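## Task

Move three items while keeping each one upright in its current orientation, with its entire base resting on the target surface: the blue square cup goes onto the long lab bench beside arm1, the bearing race driver onto the long lab bench beside arm2, and the wooden pillar block onto the desk beside arm3. Every other object must finish resting directly on the same piece of furniture it sits on now. It is a failure if any object is left, unheld, on a lower shelf board beneath a top. A placement that holds only because a robot is still supporting it does not count. At the end, open the grippers and move the arms away.

## Robot and tools

Setup. Three identical i2rt Big YAM arms, named arm1, arm2 and arm3, share the room. Each has six revolute joints, a two-finger gripper and a wrist camera (arm1_cam_wrist, arm2_cam_wrist, arm3_cam_wrist). Two fixed room cameras, room_a and room_b, watch the whole scene. With joints 1 and 6 at zero and the hand level and pointing ahead, the wrist camera rides on top of the hand looking toward the fingertips. The hand reaches roughly 1.0 m from the joint 1 axis at full extension. Joints move at different speeds, so the path between two postures may bulge outward.

Frames. Positions are given in one common scene frame, origin on the floor, +z up. The hand point is halfway between the fingertips; the hand z axis runs along the fingers and the fingers close along its y axis. Hand poses depend on each robot's real foot pose, which is never printed.

execute_actions. Arguments: actions, a list holding exactly one action or nothing; cameras, an optional list of camera names (arm1_cam_wrist, arm2_cam_wrist, arm3_cam_wrist, room_a, room_b, or all; omitted, null or ["all"] gives every camera, [] gives none). An action is an object keyed by arm name; each arm takes a joints object. joints holds absolute targets, never offsets, keyed by joint name, each a single number: joint1_rad, joint2_rad, joint3_rad, joint4_rad, joint5_rad, joint6_rad in radians, and gripper_m in metres. Ranges and done-tolerances: joint1_rad -2.879 to 2.879 (±0.045), rotates the arm about its base, positive counter-clockwise seen from above, zero along the direction the foot faces; joint2_rad 0 to 3.141 (±0.14), shoulder, zero has the upper arm pointing back about horizontal, increasing lifts it up and forward; joint3_rad 0 to 3.019 (±0.09), elbow, zero is fully folded, increasing opens it; joint4_rad -1.692 to 1.57 (±0.055), hand pitch, positive tilts the fingers up; joint5_rad -1.57 to 1.57 (±0.03), sideways hand swing, positive toward the arm's right; joint6_rad -2.094 to 2.094 (±0.035), hand roll, positive clockwise viewed from behind the hand; gripper_m 0 to 0.093 (±0.003), fingertip gap, squeezing up to about 50 to 62 N per pad, lower on some units. Example: {"arm1": {"joints": {"gripper_m": 0.05}}, "arm2": {"joints": {"joint1_rad": 0.3}}}. All motions in one action begin together but may finish at different moments. Joints or arms you leave out may keep driving toward earlier targets. An unknown key or an out-of-range number rejects the whole call and nothing moves. An empty actions list just reports state and images.

wait: seconds, 0 to 10. Commands nothing new; returns the same report as an empty action.

zoom_image: camera (one of the five names) and region [x0, y0, x1, y1] in pixels of that camera's latest full image, top-left is (0, 0), no larger than 504 by 504. Gives a closer, sharper view.

finished_scene: scene, the integer number of the scene to close. It runs after the robot has held the last command, reports success, and loads the next task. It is irreversible.

Reading results. joint_positions lists current joints; joint torques come in the same order without the gripper, are never zero even in free air, carry per-arm offsets, scale and noise, and friction can fake or mask loads. The pictures line names the cameras in image order. joint_status tells how each commanded motion ended: off_target (stopped short, may still push); contact_stop or time_out (target dropped, holds where it stopped, though a timed-out joint may keep a target no more than 0.375, 0.375, 0.113, 0.225, 0.075, 0.3 rad away for joints 1 to 6 and keep pushing, moving there if freed); not_followed (a safety check held back that arm's joint targets, usually with a cause line; the gripper part still runs, and the withheld targets may be retried with later actions). on_its_own lists what the call did not command; "held at" is the held target, not the actual position. To relieve a pushing joint, command its reported position. A tiny change from the current position may produce no motion. Joints carrying a load droop. If a result reports a stop, later execute_actions, wait and finished_scene calls in the same reply are skipped. While you think, the arms keep holding the last command.

Heat. Holding loads warms motors. A MOTOR HOT line appears from 85 °C; at 100 °C that arm's motors and gripper go limp until cooled (OVER-TEMPERATURE FAULT), and its unfinished keys read limit_stop_at_motor_heat; resend targets afterward. Some heat carries into the next scene.

Things to avoid. Arms do not stop on contact and can push very hard, so avoid driving into furniture or objects. Never let two arms press together; the self and inter-arm check may react late and ignores fingers, gripper housings and wrist cameras, and no state line reports arm-to-arm contact. Arms act independently. Do not drop, slam or knock objects, push anything out of the work area or onto the floor, or leave anything on a lower board. Loose objects may occasionally get nudged by outside forces. Keep each moved object upright, release it, and retract the arm before finishing.

Each tool is called after "Request:" by a JSON object that holds its "op" and its "data".

## Session

Request:
{"op": "execute_actions", "data": {"actions": []}}

Scene clock: 0.00 s.
Joint torques (N m, as the arm reports them, + toward a larger angle): no reading
Motor temperatures (°C, as the motors report them): arm1=[26 28 27 26 26 27] | arm2=[25 29 29 29 28 26] | arm3=[28 29 28 28 28 26]
arm1.joint_positions: joint1_rad=-0.202 joint2_rad=+0.325 joint3_rad=+1.305 joint4_rad=-1.263 joint5_rad=+0.272 joint6_rad=+0.355 gripper_m=+0.095
arm1.joint_status: not commanded
arm1.hand: x=-0.3492 y=+0.7539 z=+1.4720 quat_wxyz=(-0.024, -0.779, +0.186, +0.598) (m; scene frame)
arm2.joint_positions: joint1_rad=-0.524 joint2_rad=+0.608 joint3_rad=+1.512 joint4_rad=-1.367 joint5_rad=-0.297 joint6_rad=-0.321 gripper_m=+0.095
arm2.joint_status: not commanded
arm2.hand: x=-0.4757 y=-0.7517 z=+1.4677 quat_wxyz=(-0.474, -0.257, -0.803, +0.252) (m; scene frame)
arm3.joint_positions: joint1_rad=+0.713 joint2_rad=+0.388 joint3_rad=+1.386 joint4_rad=-1.451 joint5_rad=-0.049 joint6_rad=-0.569 gripper_m=+0.095
arm3.joint_status: not commanded
arm3.hand: x=+0.8977 y=-0.2154 z=+1.4201 quat_wxyz=(-0.388, -0.158, -0.832, +0.363) (m; scene frame)
pictures: arm1_cam_wrist, arm2_cam_wrist, arm3_cam_wrist, room_a, room_b
Images, in order (width x height): arm1_cam_wrist 616x616, arm2_cam_wrist 616x616, arm3_cam_wrist 616x616, room_a 504x504, room_b 504x504.

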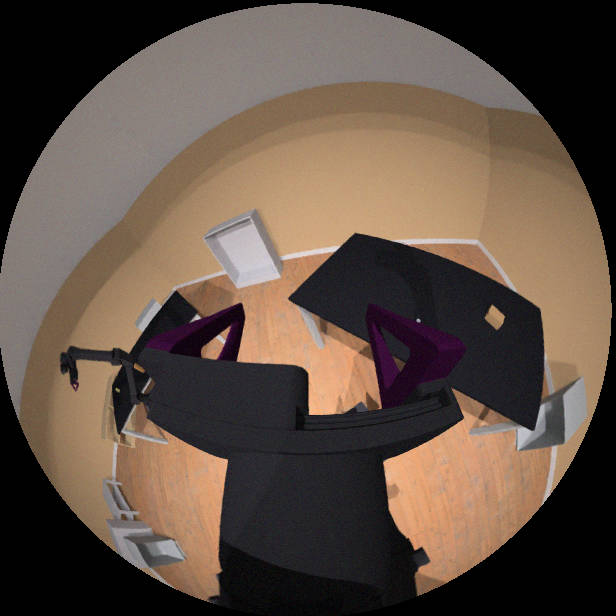

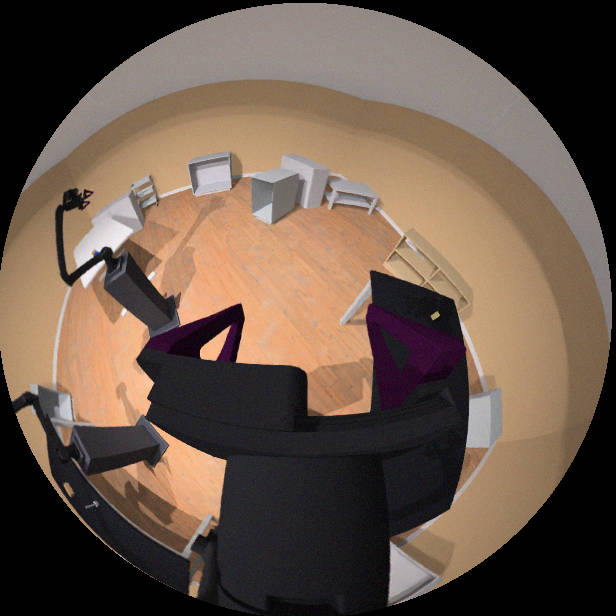

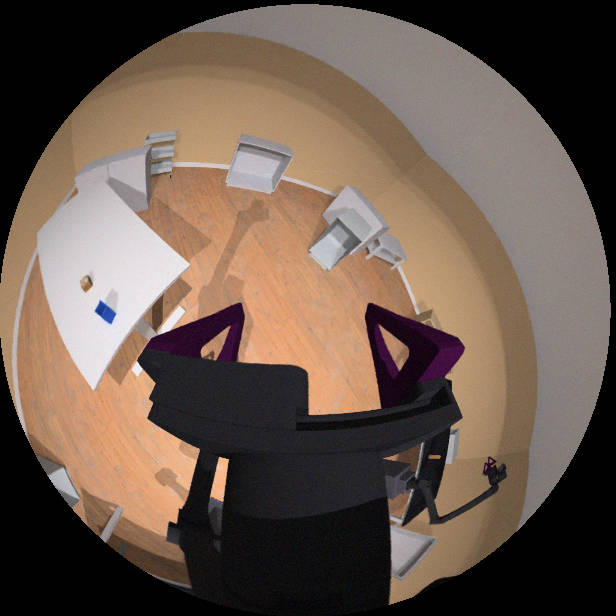

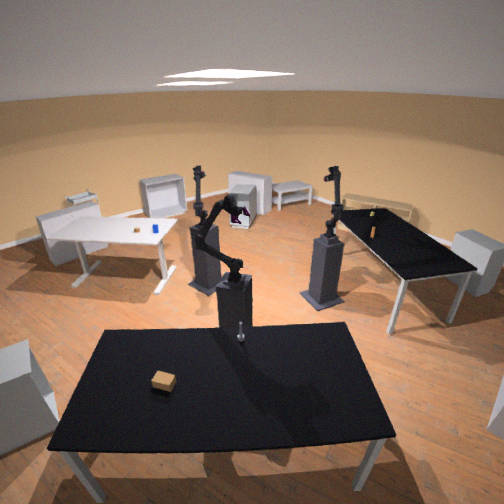

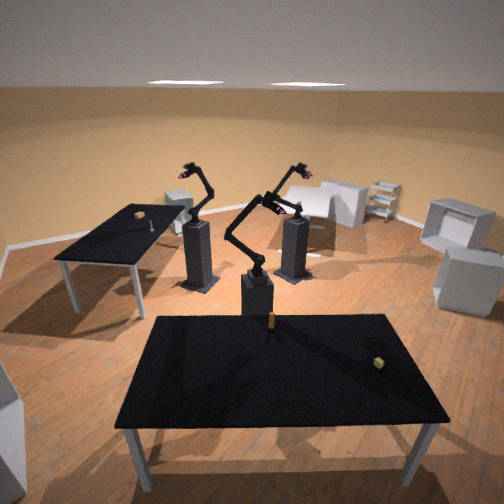

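Request:
{"op": "execute_actions", "data": {"actions": [{"arm1":{"joints":{"joint1_rad":-1.2,"joint2_rad":1.0,"joint3_rad":0.9,"joint4_rad":-0.6,"joint5_rad":0,"joint6_rad":0}},"arm2":{"joints":{"joint1_rad":-1.55,"joint2_rad":1.0,"joint3_rad":0.9,"joint4_rad":-0.6,"joint5_rad":0,"joint6_rad":0}},"arm3":{"joints":{"joint1_rad":1.9,"joint2_rad":1.0,"joint3_rad":0.9,"joint4_rad":-0.6,"joint5_rad":0,"joint6_rad":0}}}]}}

Request:
{"op": "zoom_image", "data": {"camera": "room_a", "region": [200, 290, 280, 360]}}

Scene clock: 4.87 s.
Joint torques (N m, as the arm reports them, + toward a larger angle): arm1=[-2.83 -8.62 10.09  2.24  0.03 -0.15] | arm2=[-0.41 -8.69  8.78  2.74 -0.14  0.03] | arm3=[-0.23 -8.83  9.49  3.26  0.07  0.02]
Motor temperatures (°C, as the motors report them): arm1=[26 28 27 26 26 27] | arm2=[25 29 29 29 28 26] | arm3=[28 29 28 28 28 26]
arm1.joint_positions: joint1_rad=-1.201 joint2_rad=+1.011 joint3_rad=+0.878 joint4_rad=-0.622 joint5_rad=+0.000 joint6_rad=+0.014 gripper_m=+0.095
arm1.joint_status: all done
arm1.hand: x=-0.4809 y=+1.0625 z=+1.1719 quat_wxyz=(+0.174, -0.825, +0.407, +0.351) (m; scene frame)
arm2.joint_positions: joint1_rad=-1.544 joint2_rad=+1.004 joint3_rad=+0.913 joint4_rad=-0.623 joint5_rad=+0.001 joint6_rad=-0.010 gripper_m=+0.095
arm2.joint_status: all done
arm2.hand: x=-0.8475 y=-0.9648 z=+1.1632 quat_wxyz=(-0.198, -0.797, -0.437, +0.367) (m; scene frame)
arm3.joint_positions: joint1_rad=+1.893 joint2_rad=+1.004 joint3_rad=+0.880 joint4_rad=-0.622 joint5_rad=+0.000 joint6_rad=-0.011 gripper_m=+0.095
arm3.joint_status: all done
arm3.hand: x=+1.2458 y=-0.0351 z=+1.1359 quat_wxyz=(-0.393, +0.096, -0.914, -0.032) (m; scene frame)
pictures: arm1_cam_wrist, arm2_cam_wrist, arm3_cam_wrist, room_a, room_b
Images, in order (width x height): arm1_cam_wrist 616x616, arm2_cam_wrist 616x616, arm3_cam_wrist 616x616, room_a 504x504, room_b 504x504.

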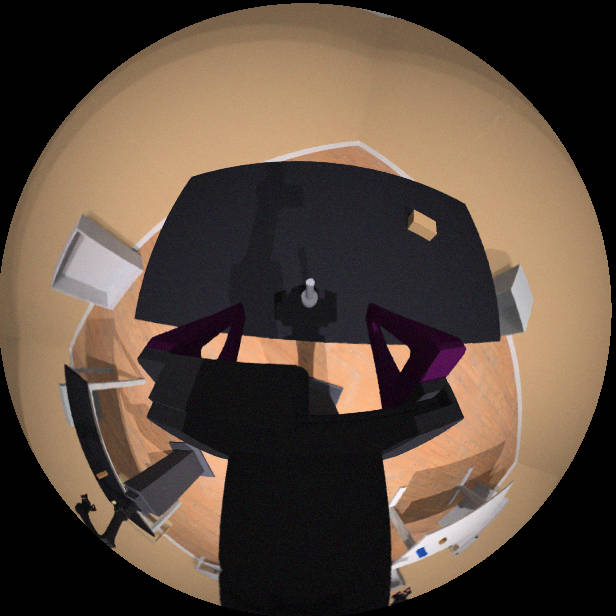

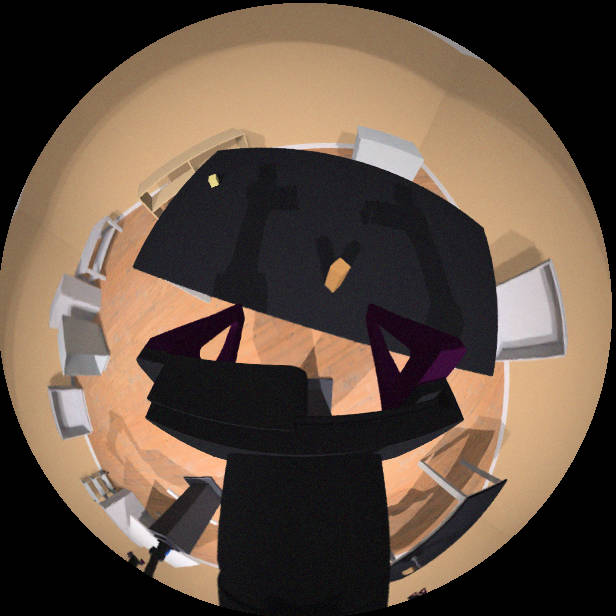

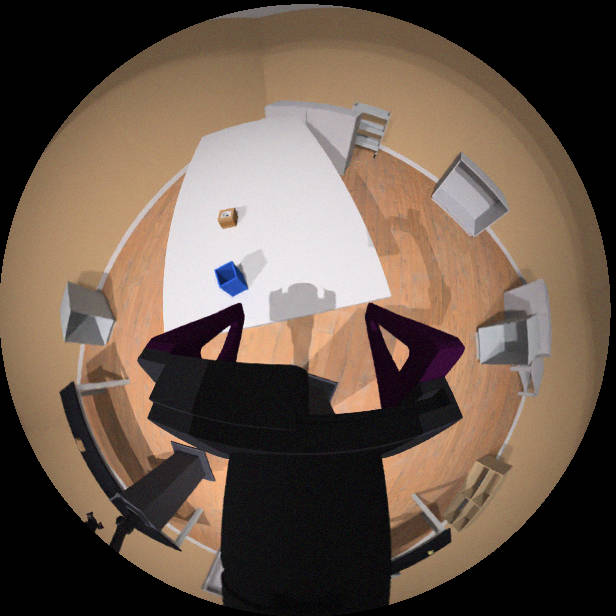

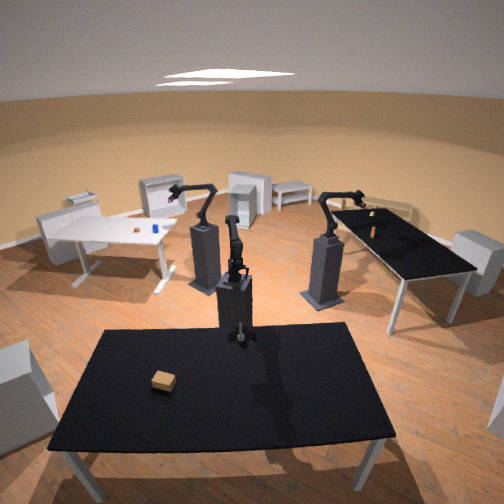

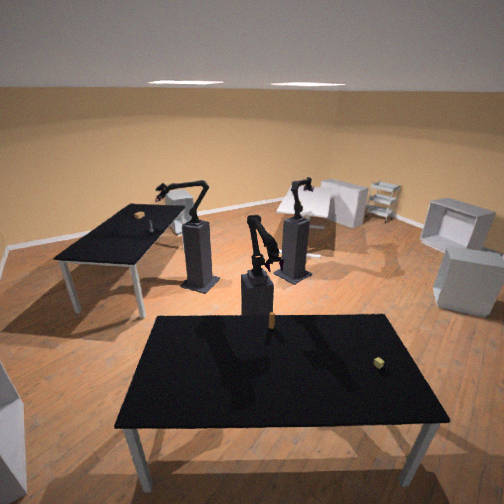

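Region (200, 290, 280, 360) of room_a's 504x504 image, scaled by 6.300, with more detail than that image has; it fills the top 441 rows of this view, and the rest is white.

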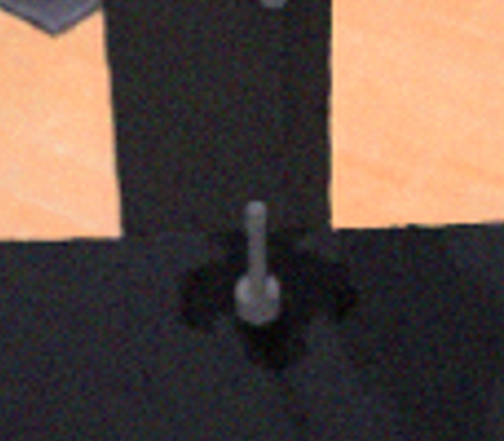

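Request:
{"op": "zoom_image", "data": {"camera": "arm2_cam_wrist", "region": [290, 240, 380, 310]}}

Request:
{"op": "zoom_image", "data": {"camera": "arm3_cam_wrist", "region": [190, 240, 280, 310]}}

Request:
{"op": "zoom_image", "data": {"camera": "arm1_cam_wrist", "region": [270, 260, 350, 320]}}

Region (290, 240, 380, 310) of arm2_cam_wrist's 616x616 image, scaled by 5.600, with more detail than that image has.

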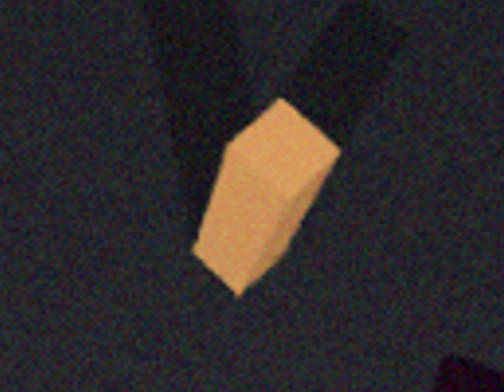

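Region (190, 240, 280, 310) of arm3_cam_wrist's 616x616 image, scaled by 5.600, with more detail than that image has.

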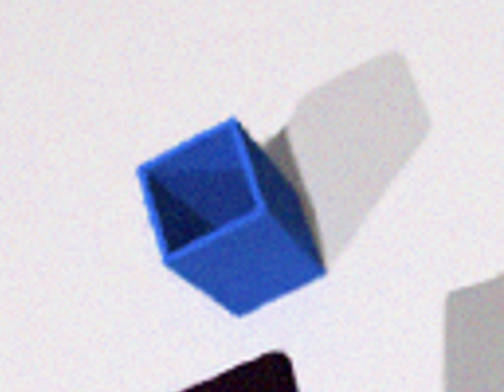

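Region (270, 260, 350, 320) of arm1_cam_wrist's 616x616 image, scaled by 6.300, with more detail than that image has; it fills the top 378 rows of this view, and the rest is white.

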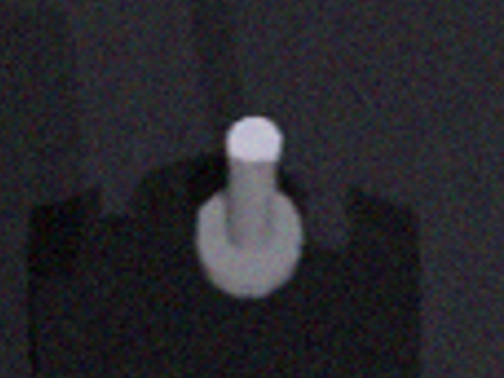

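Request:
{"op": "execute_actions", "data": {"actions": [{"arm1":{"joints":{"joint2_rad":1.21,"joint3_rad":0.49,"joint4_rad":0.06}},"arm2":{"joints":{"joint1_rad":-1.68,"joint2_rad":1.95,"joint3_rad":1.74,"joint4_rad":-1.35,"joint6_rad":0.61}},"arm3":{"joints":{"joint1_rad":2.255,"joint2_rad":1.385,"joint3_rad":0.64,"joint4_rad":0.08}}}]}}

Scene clock: 14.67 s.
Joint torques (N m, as the arm reports them, + toward a larger angle): arm1=[-3.02 -8.26  7.32  2.41  0.   -0.12] | arm2=[ -0.43 -22.53  11.95  -0.12  -0.02   0.02] | arm3=[ -0.47 -12.9    7.09   3.34   0.06   0.03]
Motor temperatures (°C, as the motors report them): arm1=[26 28 29 26 26 27] | arm2=[25 29 31 29 28 26] | arm3=[28 29 29 28 28 26]
arm1.joint_positions: joint1_rad=-1.201 joint2_rad=+1.217 joint3_rad=+0.482 joint4_rad=+0.037 joint5_rad=+0.000 joint6_rad=+0.014 gripper_m=+0.095
arm1.joint_status: all done
arm1.hand: x=-0.4719 y=+1.0544 z=+0.9983 quat_wxyz=(+0.185, -0.815, +0.402, +0.374) (m; scene frame)
arm2.joint_positions: joint1_rad=-1.678 joint2_rad=+1.935 joint3_rad=+1.689 joint4_rad=-1.335 joint5_rad=+0.000 joint6_rad=+0.600 gripper_m=+0.095
arm2.joint_status: all done
arm2.hand: x=-0.9903 y=-1.0408 z=+0.9944 quat_wxyz=(+0.000, -0.992, -0.130, -0.003) (m; scene frame)
arm3.joint_positions: joint1_rad=+2.251 joint2_rad=+1.395 joint3_rad=+0.623 joint4_rad=+0.057 joint5_rad=+0.000 joint6_rad=-0.010 gripper_m=+0.095
arm3.joint_status: all done
arm3.hand: x=+1.2264 y=+0.1317 z=+0.9492 quat_wxyz=(-0.393, +0.254, -0.877, -0.108) (m; scene frame)
pictures: arm1_cam_wrist, arm2_cam_wrist, arm3_cam_wrist, room_a, room_b
Images, in order (width x height): arm1_cam_wrist 616x616, arm2_cam_wrist 616x616, arm3_cam_wrist 616x616, room_a 504x504, room_b 504x504.

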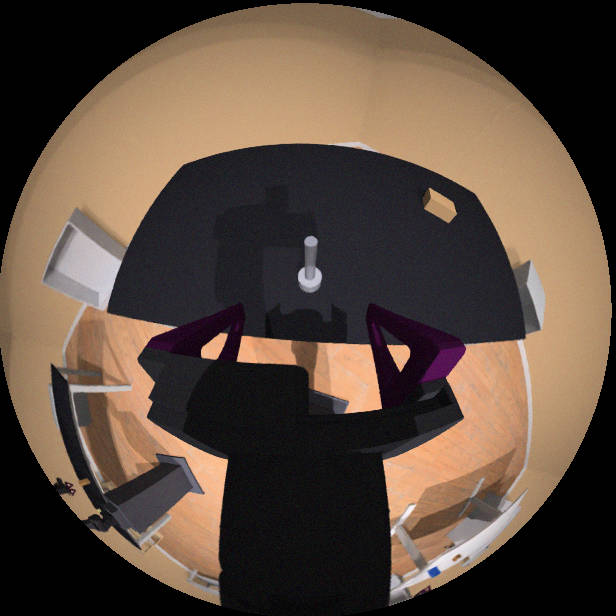

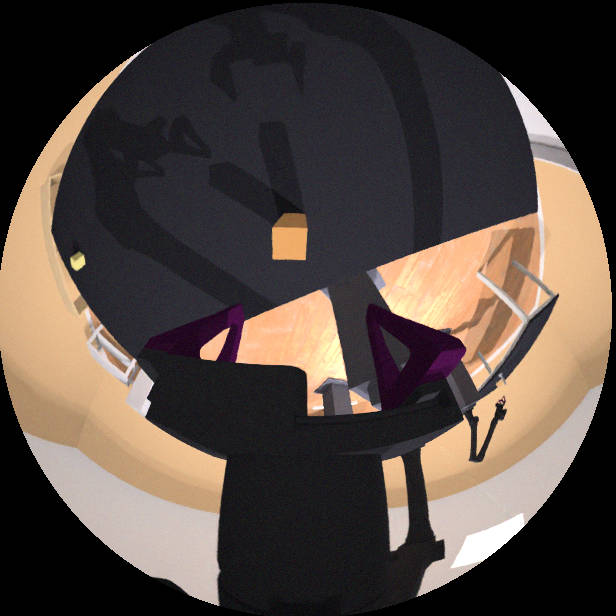

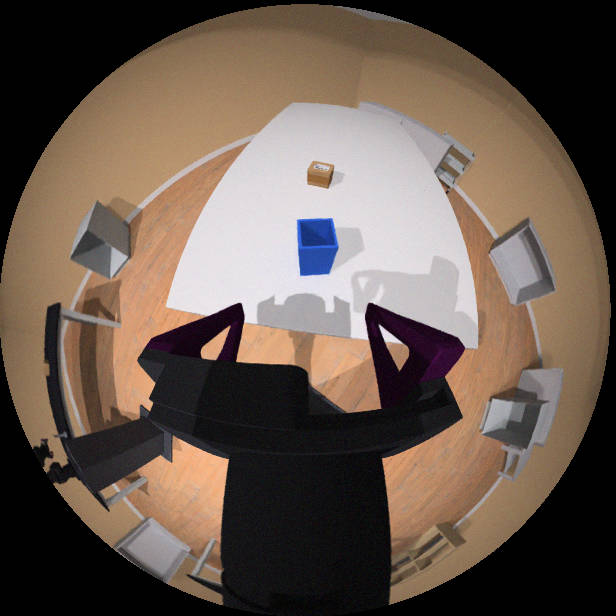

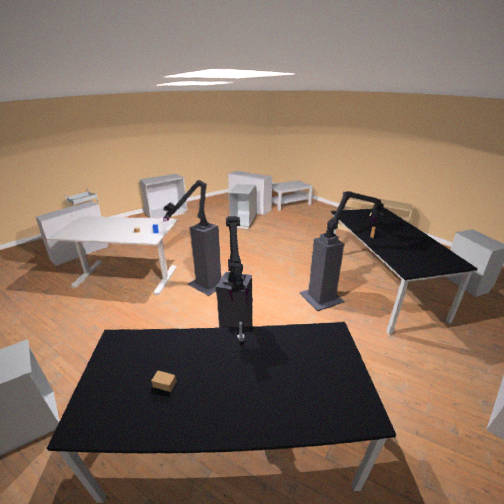

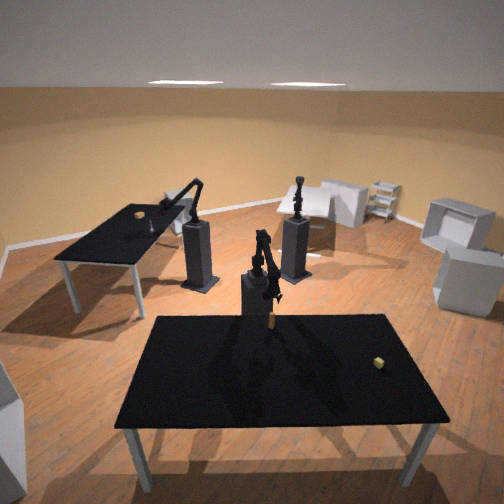

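Request:
{"op": "execute_actions", "data": {"actions": [{"arm1":{"joints":{"joint2_rad":1.87,"joint3_rad":0.79,"joint4_rad":0.44}},"arm2":{"joints":{"joint2_rad":2.125,"joint3_rad":1.67,"joint4_rad":-1.09}},"arm3":{"joints":{"joint1_rad":2.222,"joint2_rad":1.92,"joint3_rad":0.96,"joint4_rad":0.295}}}], "cameras": ["arm1_cam_wrist","arm2_cam_wrist","arm3_cam_wrist","room_a"]}}

Scene clock: 22.07 s.
Joint torques (N m, as the arm reports them, + toward a larger angle): arm1=[ -3.24 -16.51   5.4    2.47   0.01  -0.17] | arm2=[ -0.16 -24.68   7.49   1.12  -0.02   0.03] | arm3=[ -1.98 -20.53   6.14   2.95   0.07   0.03]
Motor temperatures (°C, as the motors report them): arm1=[26 28 29 26 26 27] | arm2=[25 30 33 29 28 26] | arm3=[28 29 29 28 28 26]
arm1.joint_positions: joint1_rad=-1.201 joint2_rad=+1.888 joint3_rad=+0.780 joint4_rad=+0.418 joint5_rad=+0.000 joint6_rad=+0.014 gripper_m=+0.095
arm1.joint_status: all done
arm1.hand: x=-0.5551 y=+1.1636 z=+0.8728 quat_wxyz=(+0.187, -0.813, +0.401, +0.377) (m; scene frame)
arm2.joint_positions: joint1_rad=-1.678 joint2_rad=+2.117 joint3_rad=+1.673 joint4_rad=-1.107 joint5_rad=+0.000 joint6_rad=+0.600 gripper_m=+0.095
arm2.joint_status: all done
arm2.hand: x=-1.0152 y=-1.0703 z=+0.8821 quat_wxyz=(-0.009, -0.992, -0.129, +0.008) (m; scene frame)
arm3.joint_positions: joint1_rad=+2.234 joint2_rad=+1.942 joint3_rad=+0.937 joint4_rad=+0.281 joint5_rad=+0.000 joint6_rad=-0.010 gripper_m=+0.095
arm3.joint_status: all done
arm3.hand: x=+1.3405 y=+0.1897 z=+0.8328 quat_wxyz=(-0.390, +0.247, -0.881, -0.103) (m; scene frame)
pictures: arm1_cam_wrist, arm2_cam_wrist, arm3_cam_wrist, room_a
Images, in order (width x height): arm1_cam_wrist 616x616, arm2_cam_wrist 616x616, arm3_cam_wrist 616x616, room_a 504x504.

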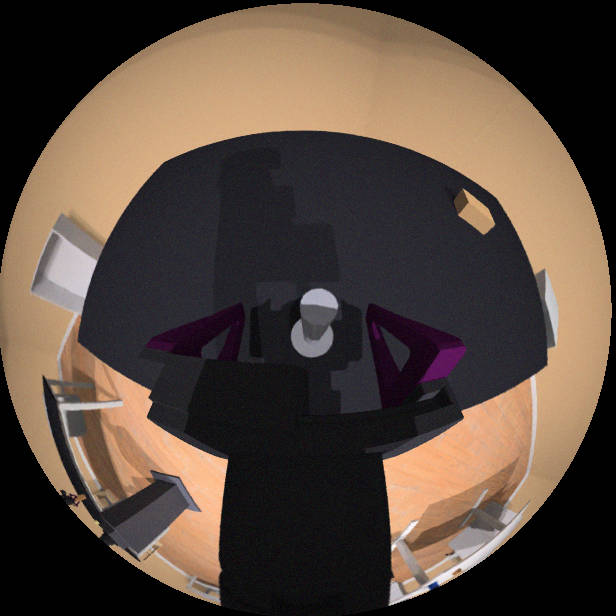

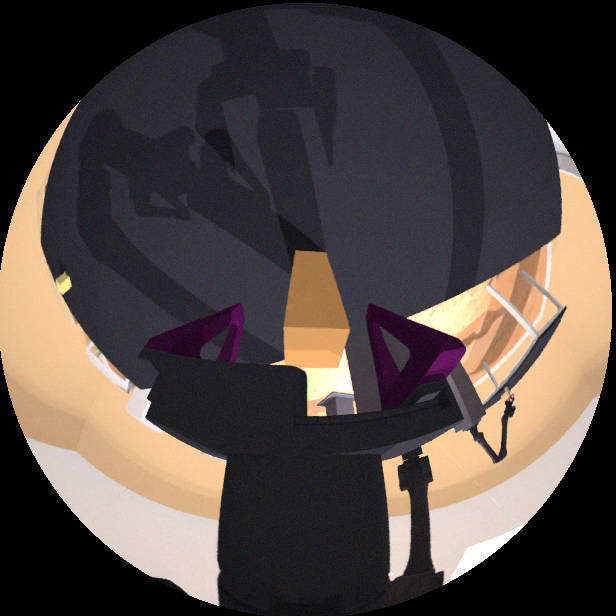

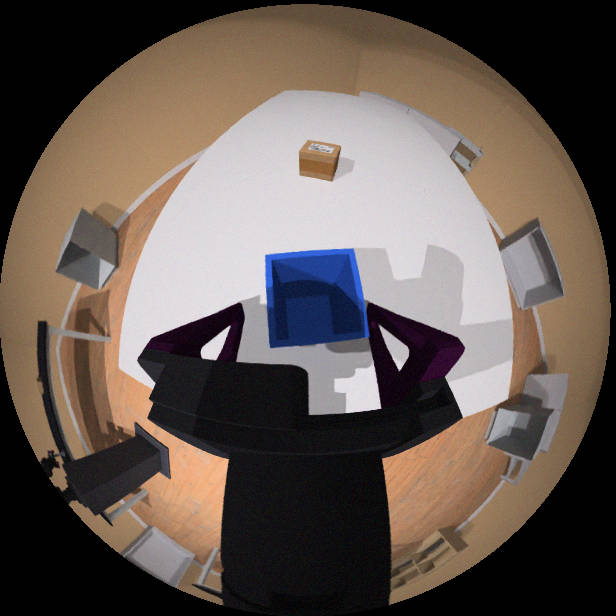

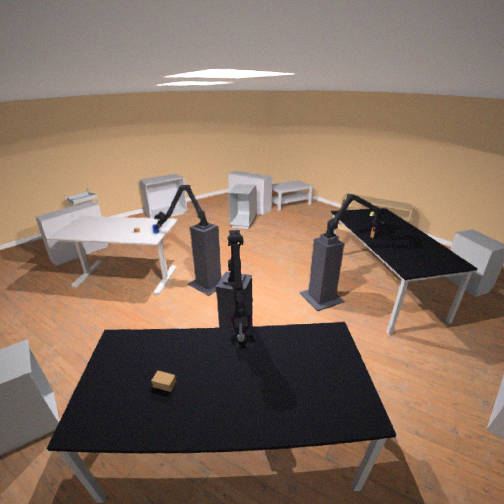

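Request:
{"op": "execute_actions", "data": {"actions": [{"arm1":{"joints":{"joint2_rad":1.5,"joint3_rad":0.6}},"arm2":{"joints":{"joint3_rad":1.645}},"arm3":{"joints":{"gripper_m":0.03}}}], "cameras": ["arm2_cam_wrist","arm3_cam_wrist"]}}

Scene clock: 25.80 s.
Joint torques (N m, as the arm reports them, + toward a larger angle): arm1=[ -2.96 -10.27   6.24   2.19   0.04  -0.11] | arm2=[ -0.22 -25.23   6.53   1.11  -0.03   0.06] | arm3=[ -1.9  -20.93   6.19   2.87   0.07   0.03]
Motor temperatures (°C, as the motors report them): arm1=[26 28 28 26 26 27] | arm2=[25 30 32 29 28 26] | arm3=[28 29 29 28 28 26]
arm1.joint_positions: joint1_rad=-1.201 joint2_rad=+1.494 joint3_rad=+0.596 joint4_rad=+0.425 joint5_rad=+0.000 joint6_rad=+0.014 gripper_m=+0.095
arm1.joint_status: all done
arm1.hand: x=-0.5284 y=+1.1267 z=+1.0049 quat_wxyz=(+0.228, -0.768, +0.378, +0.464) (m; scene frame)
arm2.joint_positions: joint1_rad=-1.678 joint2_rad=+2.117 joint3_rad=+1.661 joint4_rad=-1.106 joint5_rad=+0.000 joint6_rad=+0.600 gripper_m=+0.095
arm2.joint_status: all done
arm2.hand: x=-1.0119 y=-1.0666 z=+0.8777 quat_wxyz=(-0.005, -0.992, -0.129, +0.003) (m; scene frame)
arm3.joint_positions: joint1_rad=+2.234 joint2_rad=+1.942 joint3_rad=+0.937 joint4_rad=+0.281 joint5_rad=+0.000 joint6_rad=-0.009 gripper_m=+0.053
arm3.joint_status: gripper_m off_target (ended at +0.053, target +0.030)
arm3.hand: x=+1.3405 y=+0.1897 z=+0.8328 quat_wxyz=(-0.390, +0.247, -0.881, -0.103) (m; scene frame)
pictures: arm2_cam_wrist, arm3_cam_wrist
Images, in order (width x height): arm2_cam_wrist 616x616, arm3_cam_wrist 616x616.

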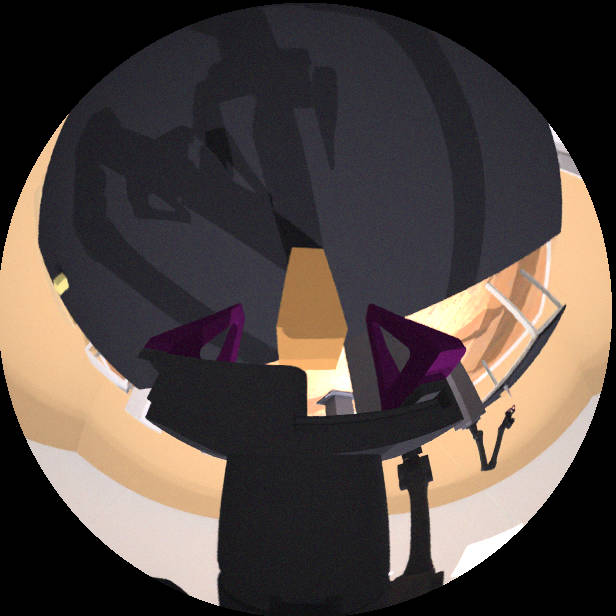

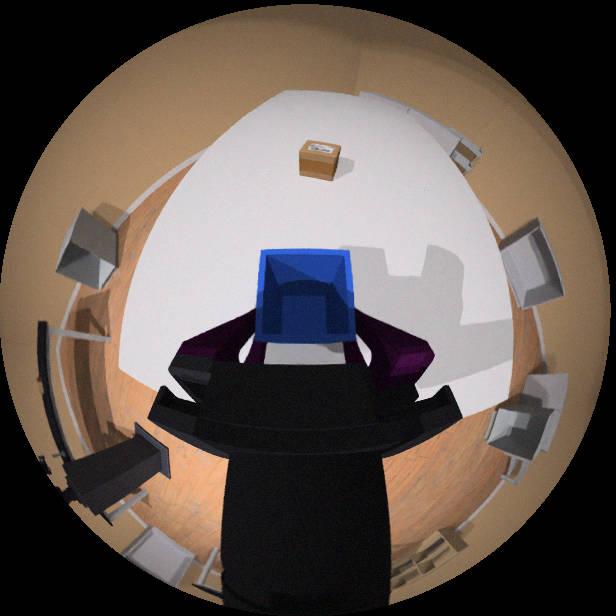

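Request:
{"op": "execute_actions", "data": {"actions": [{"arm1":{"joints":{"joint1_rad":-0.4,"joint2_rad":1.565,"joint4_rad":0.75}},"arm2":{"joints":{"gripper_m":0.015}},"arm3":{"joints":{"joint2_rad":1.64}}}], "cameras": ["arm2_cam_wrist"]}}

Request:
{"op": "execute_actions", "data": {"actions": [{"arm1":{"joints":{"joint1_rad":2.169}},"arm2":{"joints":{"joint2_rad":1.85}},"arm3":{"joints":{"joint1_rad":-2.122,"joint3_rad":1.29,"joint4_rad":-0.37}}}]}}

Scene clock: 30.13 s.
Joint torques (N m, as the arm reports them, + toward a larger angle): arm1=[ -3.65 -13.25   5.64   2.8    0.06  -0.11] | arm2=[ -0.33 -24.97   6.52   1.03  -0.04   0.05] | arm3=[ -1.98 -17.8    7.88   3.12   0.07   0.03]
Motor temperatures (°C, as the motors report them): arm1=[26 28 28 26 26 27] | arm2=[25 30 32 29 28 26] | arm3=[28 30 29 28 28 26]
arm1.joint_positions: joint1_rad=-0.397 joint2_rad=+1.574 joint3_rad=+0.596 joint4_rad=+0.726 joint5_rad=-0.001 joint6_rad=+0.012 gripper_m=+0.095
arm1.joint_status: all done
arm1.hand: x=-0.7507 y=+0.7754 z=+1.0305 quat_wxyz=(+0.028, -0.794, +0.046, +0.606) (m; scene frame)
arm2.joint_positions: joint1_rad=-1.678 joint2_rad=+2.117 joint3_rad=+1.661 joint4_rad=-1.105 joint5_rad=+0.000 joint6_rad=+0.601 gripper_m=+0.035
arm2.joint_status: gripper_m off_target (ended at +0.035, target +0.015)
arm2.hand: x=-1.0120 y=-1.0668 z=+0.8777 quat_wxyz=(-0.006, -0.992, -0.129, +0.003) (m; scene frame)
arm3.joint_positions: joint1_rad=+2.234 joint2_rad=+1.648 joint3_rad=+0.937 joint4_rad=+0.281 joint5_rad=+0.000 joint6_rad=-0.009 gripper_m=+0.053
arm3.joint_status: all done
arm3.hand: x=+1.3602 y=+0.2021 z=+1.0099 quat_wxyz=(-0.515, +0.229, -0.815, -0.137) (m; scene frame)
pictures: arm2_cam_wrist
Images, in order (width x height): arm2_cam_wrist 616x616.

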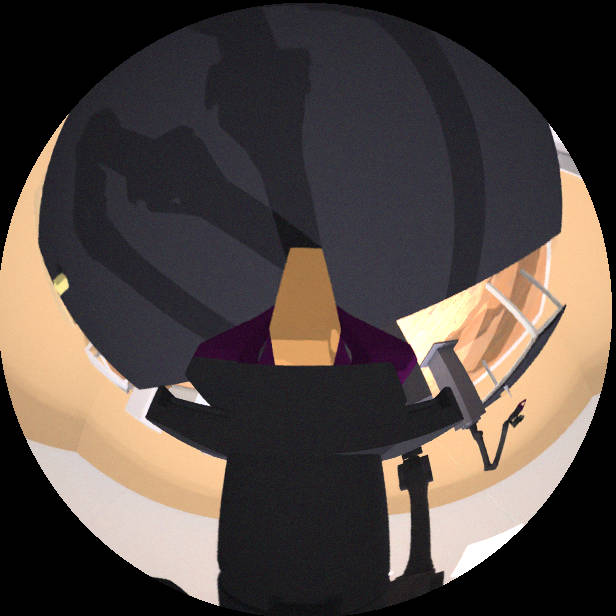

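Scene clock: 33.33 s.
Joint torques (N m, as the arm reports them, + toward a larger angle): arm1=[ -2.76 -12.38   5.9    2.6    0.03  -0.14] | arm2=[ -0.3  -19.98   9.29   1.57  -0.05   0.01] | arm3=[  0.15 -20.78   9.52   1.75  -0.04   0.02]
Motor temperatures (°C, as the motors report them): arm1=[26 28 28 26 26 27] | arm2=[25 30 32 29 28 26] | arm3=[28 30 30 28 28 26]
arm1.joint_positions: joint1_rad=+2.173 joint2_rad=+1.574 joint3_rad=+0.596 joint4_rad=+0.726 joint5_rad=-0.001 joint6_rad=+0.012 gripper_m=+0.095
arm1.joint_status: all done
arm1.hand: x=+0.2119 y=+0.3782 z=+1.0466 quat_wxyz=(-0.586, -0.268, -0.739, +0.198) (m; scene frame)
arm2.joint_positions: joint1_rad=-1.678 joint2_rad=+1.819 joint3_rad=+1.641 joint4_rad=-1.105 joint5_rad=+0.000 joint6_rad=+0.601 gripper_m=+0.035
arm2.joint_status: all done
arm2.hand: x=-1.0150 y=-1.0693 z=+1.0505 quat_wxyz=(-0.098, -0.981, -0.127, +0.107) (m; scene frame)
arm3.joint_positions: joint1_rad=-2.126 joint2_rad=+1.663 joint3_rad=+1.260 joint4_rad=-0.362 joint5_rad=+0.002 joint6_rad=-0.009 gripper_m=+0.053
arm3.joint_status: all done
arm3.hand: x=+0.3110 y=+0.2925 z=+1.0529 quat_wxyz=(+0.127, -0.866, +0.307, +0.373) (m; scene frame)
pictures: arm1_cam_wrist, arm2_cam_wrist, arm3_cam_wrist, room_a, room_b
Images, in order (width x height): arm1_cam_wrist 616x616, arm2_cam_wrist 616x616, arm3_cam_wrist 616x616, room_a 504x504, room_b 504x504.

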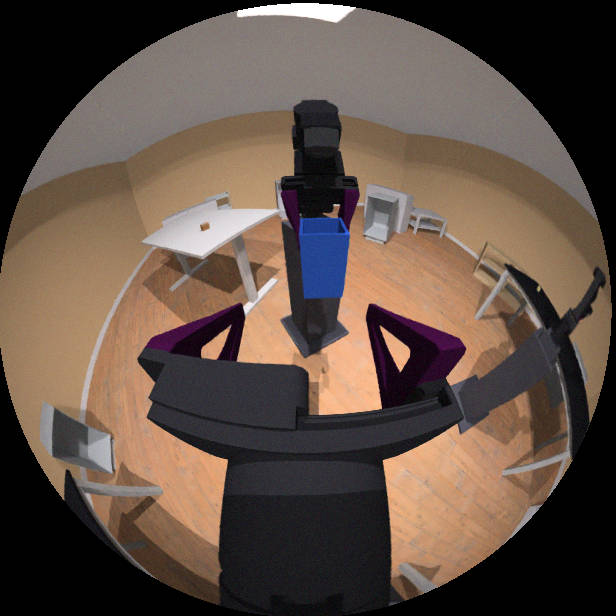

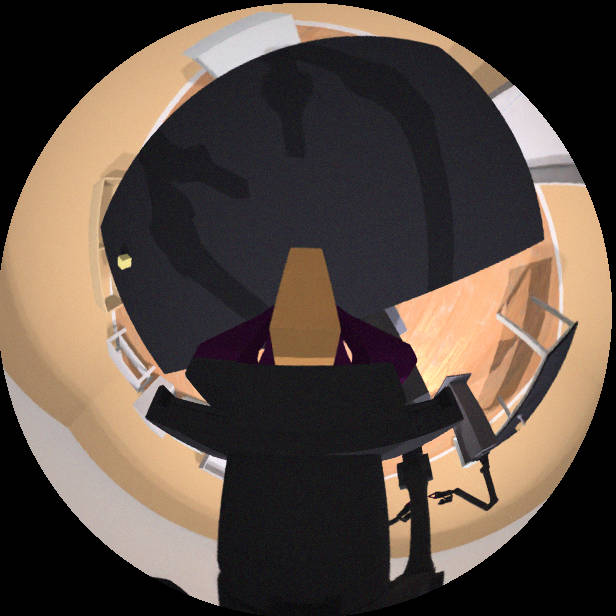

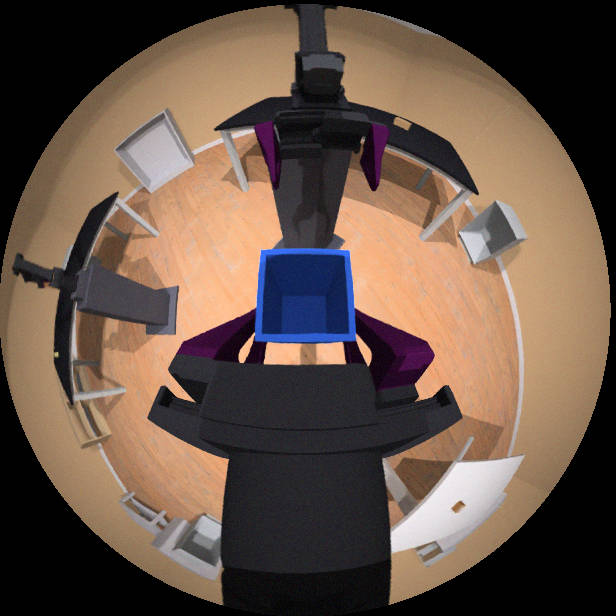

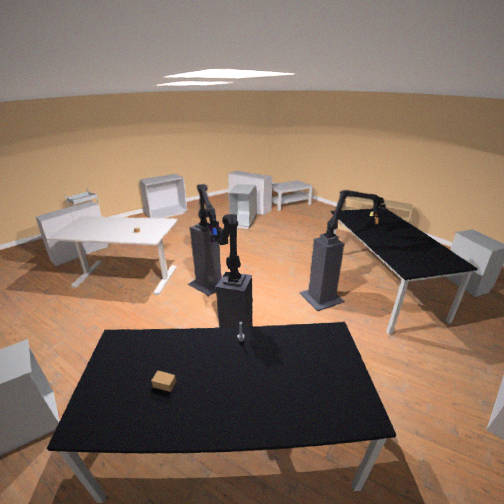

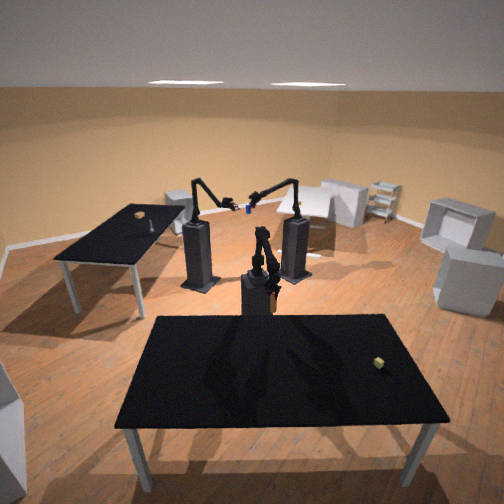

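Request:
{"op": "execute_actions", "data": {"actions": [{"arm1":{"joints":{"joint1_rad":2.14,"joint2_rad":1.865,"joint3_rad":0.82,"joint4_rad":0.855}},"arm2":{"joints":{"joint1_rad":-0.9,"joint3_rad":2.09,"joint2_rad":2.0,"joint4_rad":-1.545,"joint6_rad":0}},"arm3":{"joints":{"joint4_rad":-0.32}}}], "cameras": ["arm1_cam_wrist","room_b"]}}

Request:
{"op": "zoom_image", "data": {"camera": "room_b", "region": [210, 180, 280, 230]}}

Scene clock: 39.37 s.
Joint torques (N m, as the arm reports them, + toward a larger angle): arm1=[ -2.51 -16.     7.04   2.6    0.07  -0.12] | arm2=[  0.68 -26.58  11.6   -0.06  -0.09  -0.21] | arm3=[ -0.2  -20.84   9.52   3.49  -0.01   0.03]
Motor temperatures (°C, as the motors report them): arm1=[26 28 28 26 26 27] | arm2=[25 30 33 29 28 26] | arm3=[28 30 30 28 28 26]
arm1.joint_positions: joint1_rad=+2.141 joint2_rad=+1.878 joint3_rad=+0.792 joint4_rad=+0.834 joint5_rad=-0.001 joint6_rad=+0.012 gripper_m=+0.095
arm1.joint_status: all done
arm1.hand: x=+0.2584 y=+0.3162 z=+0.9880 quat_wxyz=(-0.582, -0.280, -0.735, +0.207) (m; scene frame)
arm2.joint_positions: joint1_rad=-0.903 joint2_rad=+2.010 joint3_rad=+2.052 joint4_rad=-1.528 joint5_rad=-0.001 joint6_rad=+0.010 gripper_m=+0.035
arm2.joint_status: all done
arm2.hand: x=-0.5647 y=-1.2403 z=+1.0898 quat_wxyz=(-0.033, -0.687, -0.725, +0.031) (m; scene frame)
arm3.joint_positions: joint1_rad=-2.126 joint2_rad=+1.663 joint3_rad=+1.260 joint4_rad=-0.347 joint5_rad=+0.002 joint6_rad=-0.009 gripper_m=+0.053
arm3.joint_status: all done
arm3.hand: x=+0.3092 y=+0.2940 z=+1.0555 quat_wxyz=(+0.129, -0.864, +0.306, +0.379) (m; scene frame)
pictures: arm1_cam_wrist, room_b
Images, in order (width x height): arm1_cam_wrist 616x616, room_b 504x504.

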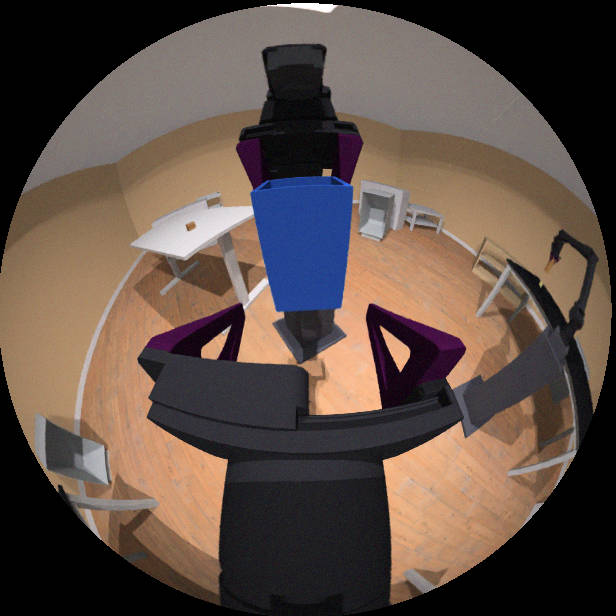

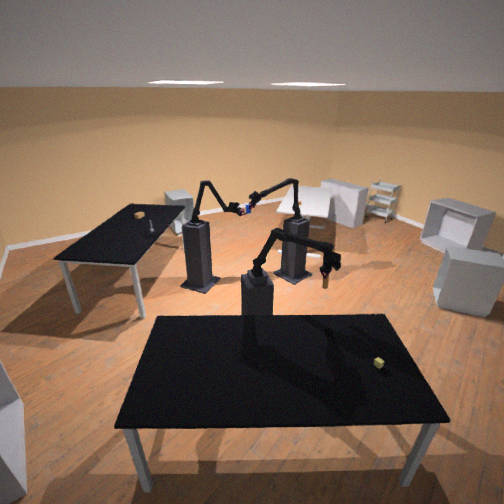

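Region (210, 180, 280, 230) of room_b's 504x504 image, scaled by 7.200, with more detail than that image has; it fills the top 360 rows of this view, and the rest is white.

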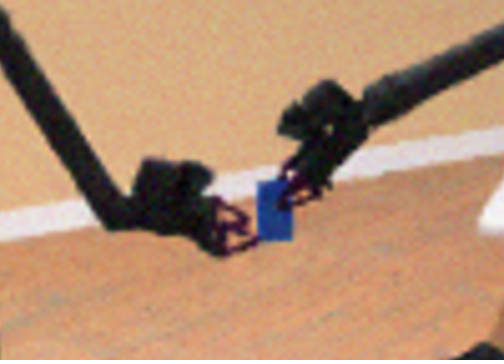

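Request:
{"op": "execute_actions", "data": {"actions": [{"arm1":{"joints":{"joint2_rad":1.915,"joint3_rad":0.952,"joint4_rad":0.738}},"arm2":{"joints":{"joint1_rad":-0.5,"joint2_rad":2.09}}}], "cameras": ["arm1_cam_wrist","room_b"]}}

Request:
{"op": "zoom_image", "data": {"camera": "room_b", "region": [210, 180, 280, 230]}}

Scene clock: 42.97 s.
Joint torques (N m, as the arm reports them, + toward a larger angle): arm1=[ -2.62 -17.01   8.04   1.39   0.08  -0.16] | arm2=[  0.54 -23.98  11.44  -0.18  -0.11  -0.15] | arm3=[ -0.19 -20.79   9.54   3.49  -0.01   0.02]
Motor temperatures (°C, as the motors report them): arm1=[26 28 28 26 26 27] | arm2=[25 31 33 29 28 26] | arm3=[28 30 31 28 28 26]
arm1.joint_positions: joint1_rad=+2.141 joint2_rad=+1.917 joint3_rad=+0.919 joint4_rad=+0.749 joint5_rad=-0.001 joint6_rad=+0.012 gripper_m=+0.095
arm1.joint_status: all done
arm1.hand: x=+0.2905 y=+0.2886 z=+0.9988 quat_wxyz=(-0.583, -0.279, -0.734, +0.207) (m; scene frame)
arm2.joint_positions: joint1_rad=-0.508 joint2_rad=+2.070 joint3_rad=+2.052 joint4_rad=-1.528 joint5_rad=+0.000 joint6_rad=+0.006 gripper_m=+0.035
arm2.joint_status: all done
arm2.hand: x=-0.3177 y=-1.1784 z=+1.0518 quat_wxyz=(-0.012, -0.530, -0.848, +0.009) (m; scene frame)
arm3.joint_positions: joint1_rad=-2.126 joint2_rad=+1.663 joint3_rad=+1.260 joint4_rad=-0.347 joint5_rad=+0.002 joint6_rad=-0.009 gripper_m=+0.053
arm3.joint_status: not commanded
arm3.hand: x=+0.3092 y=+0.2940 z=+1.0555 quat_wxyz=(+0.129, -0.864, +0.306, +0.379) (m; scene frame)
pictures: arm1_cam_wrist, room_b
Images, in order (width x height): arm1_cam_wrist 616x616, room_b 504x504.

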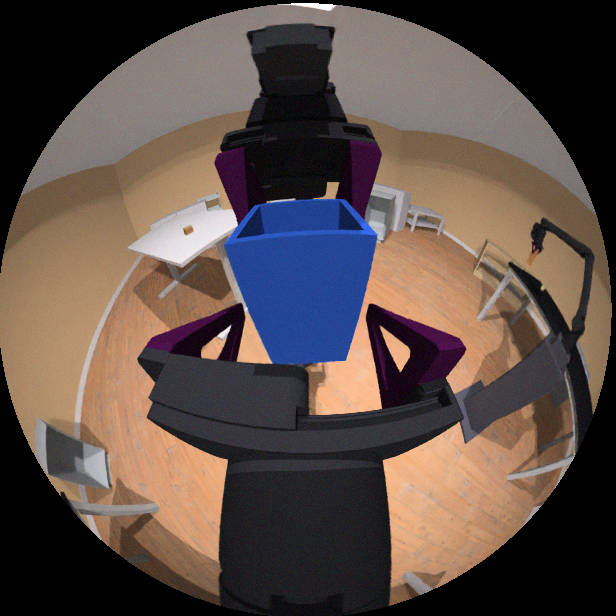

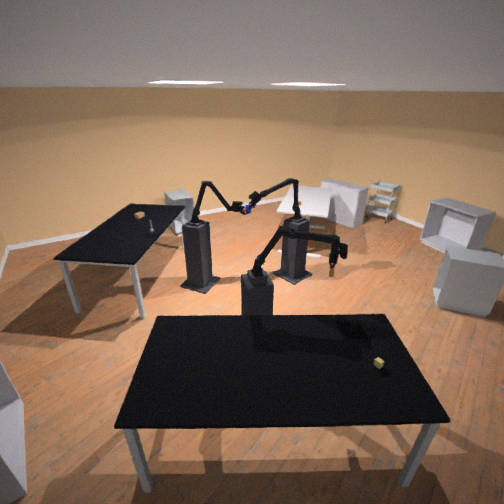

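Region (210, 180, 280, 230) of room_b's 504x504 image, scaled by 7.200, with more detail than that image has; it fills the top 360 rows of this view, and the rest is white.

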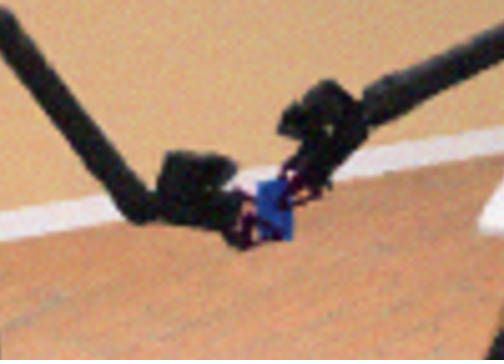

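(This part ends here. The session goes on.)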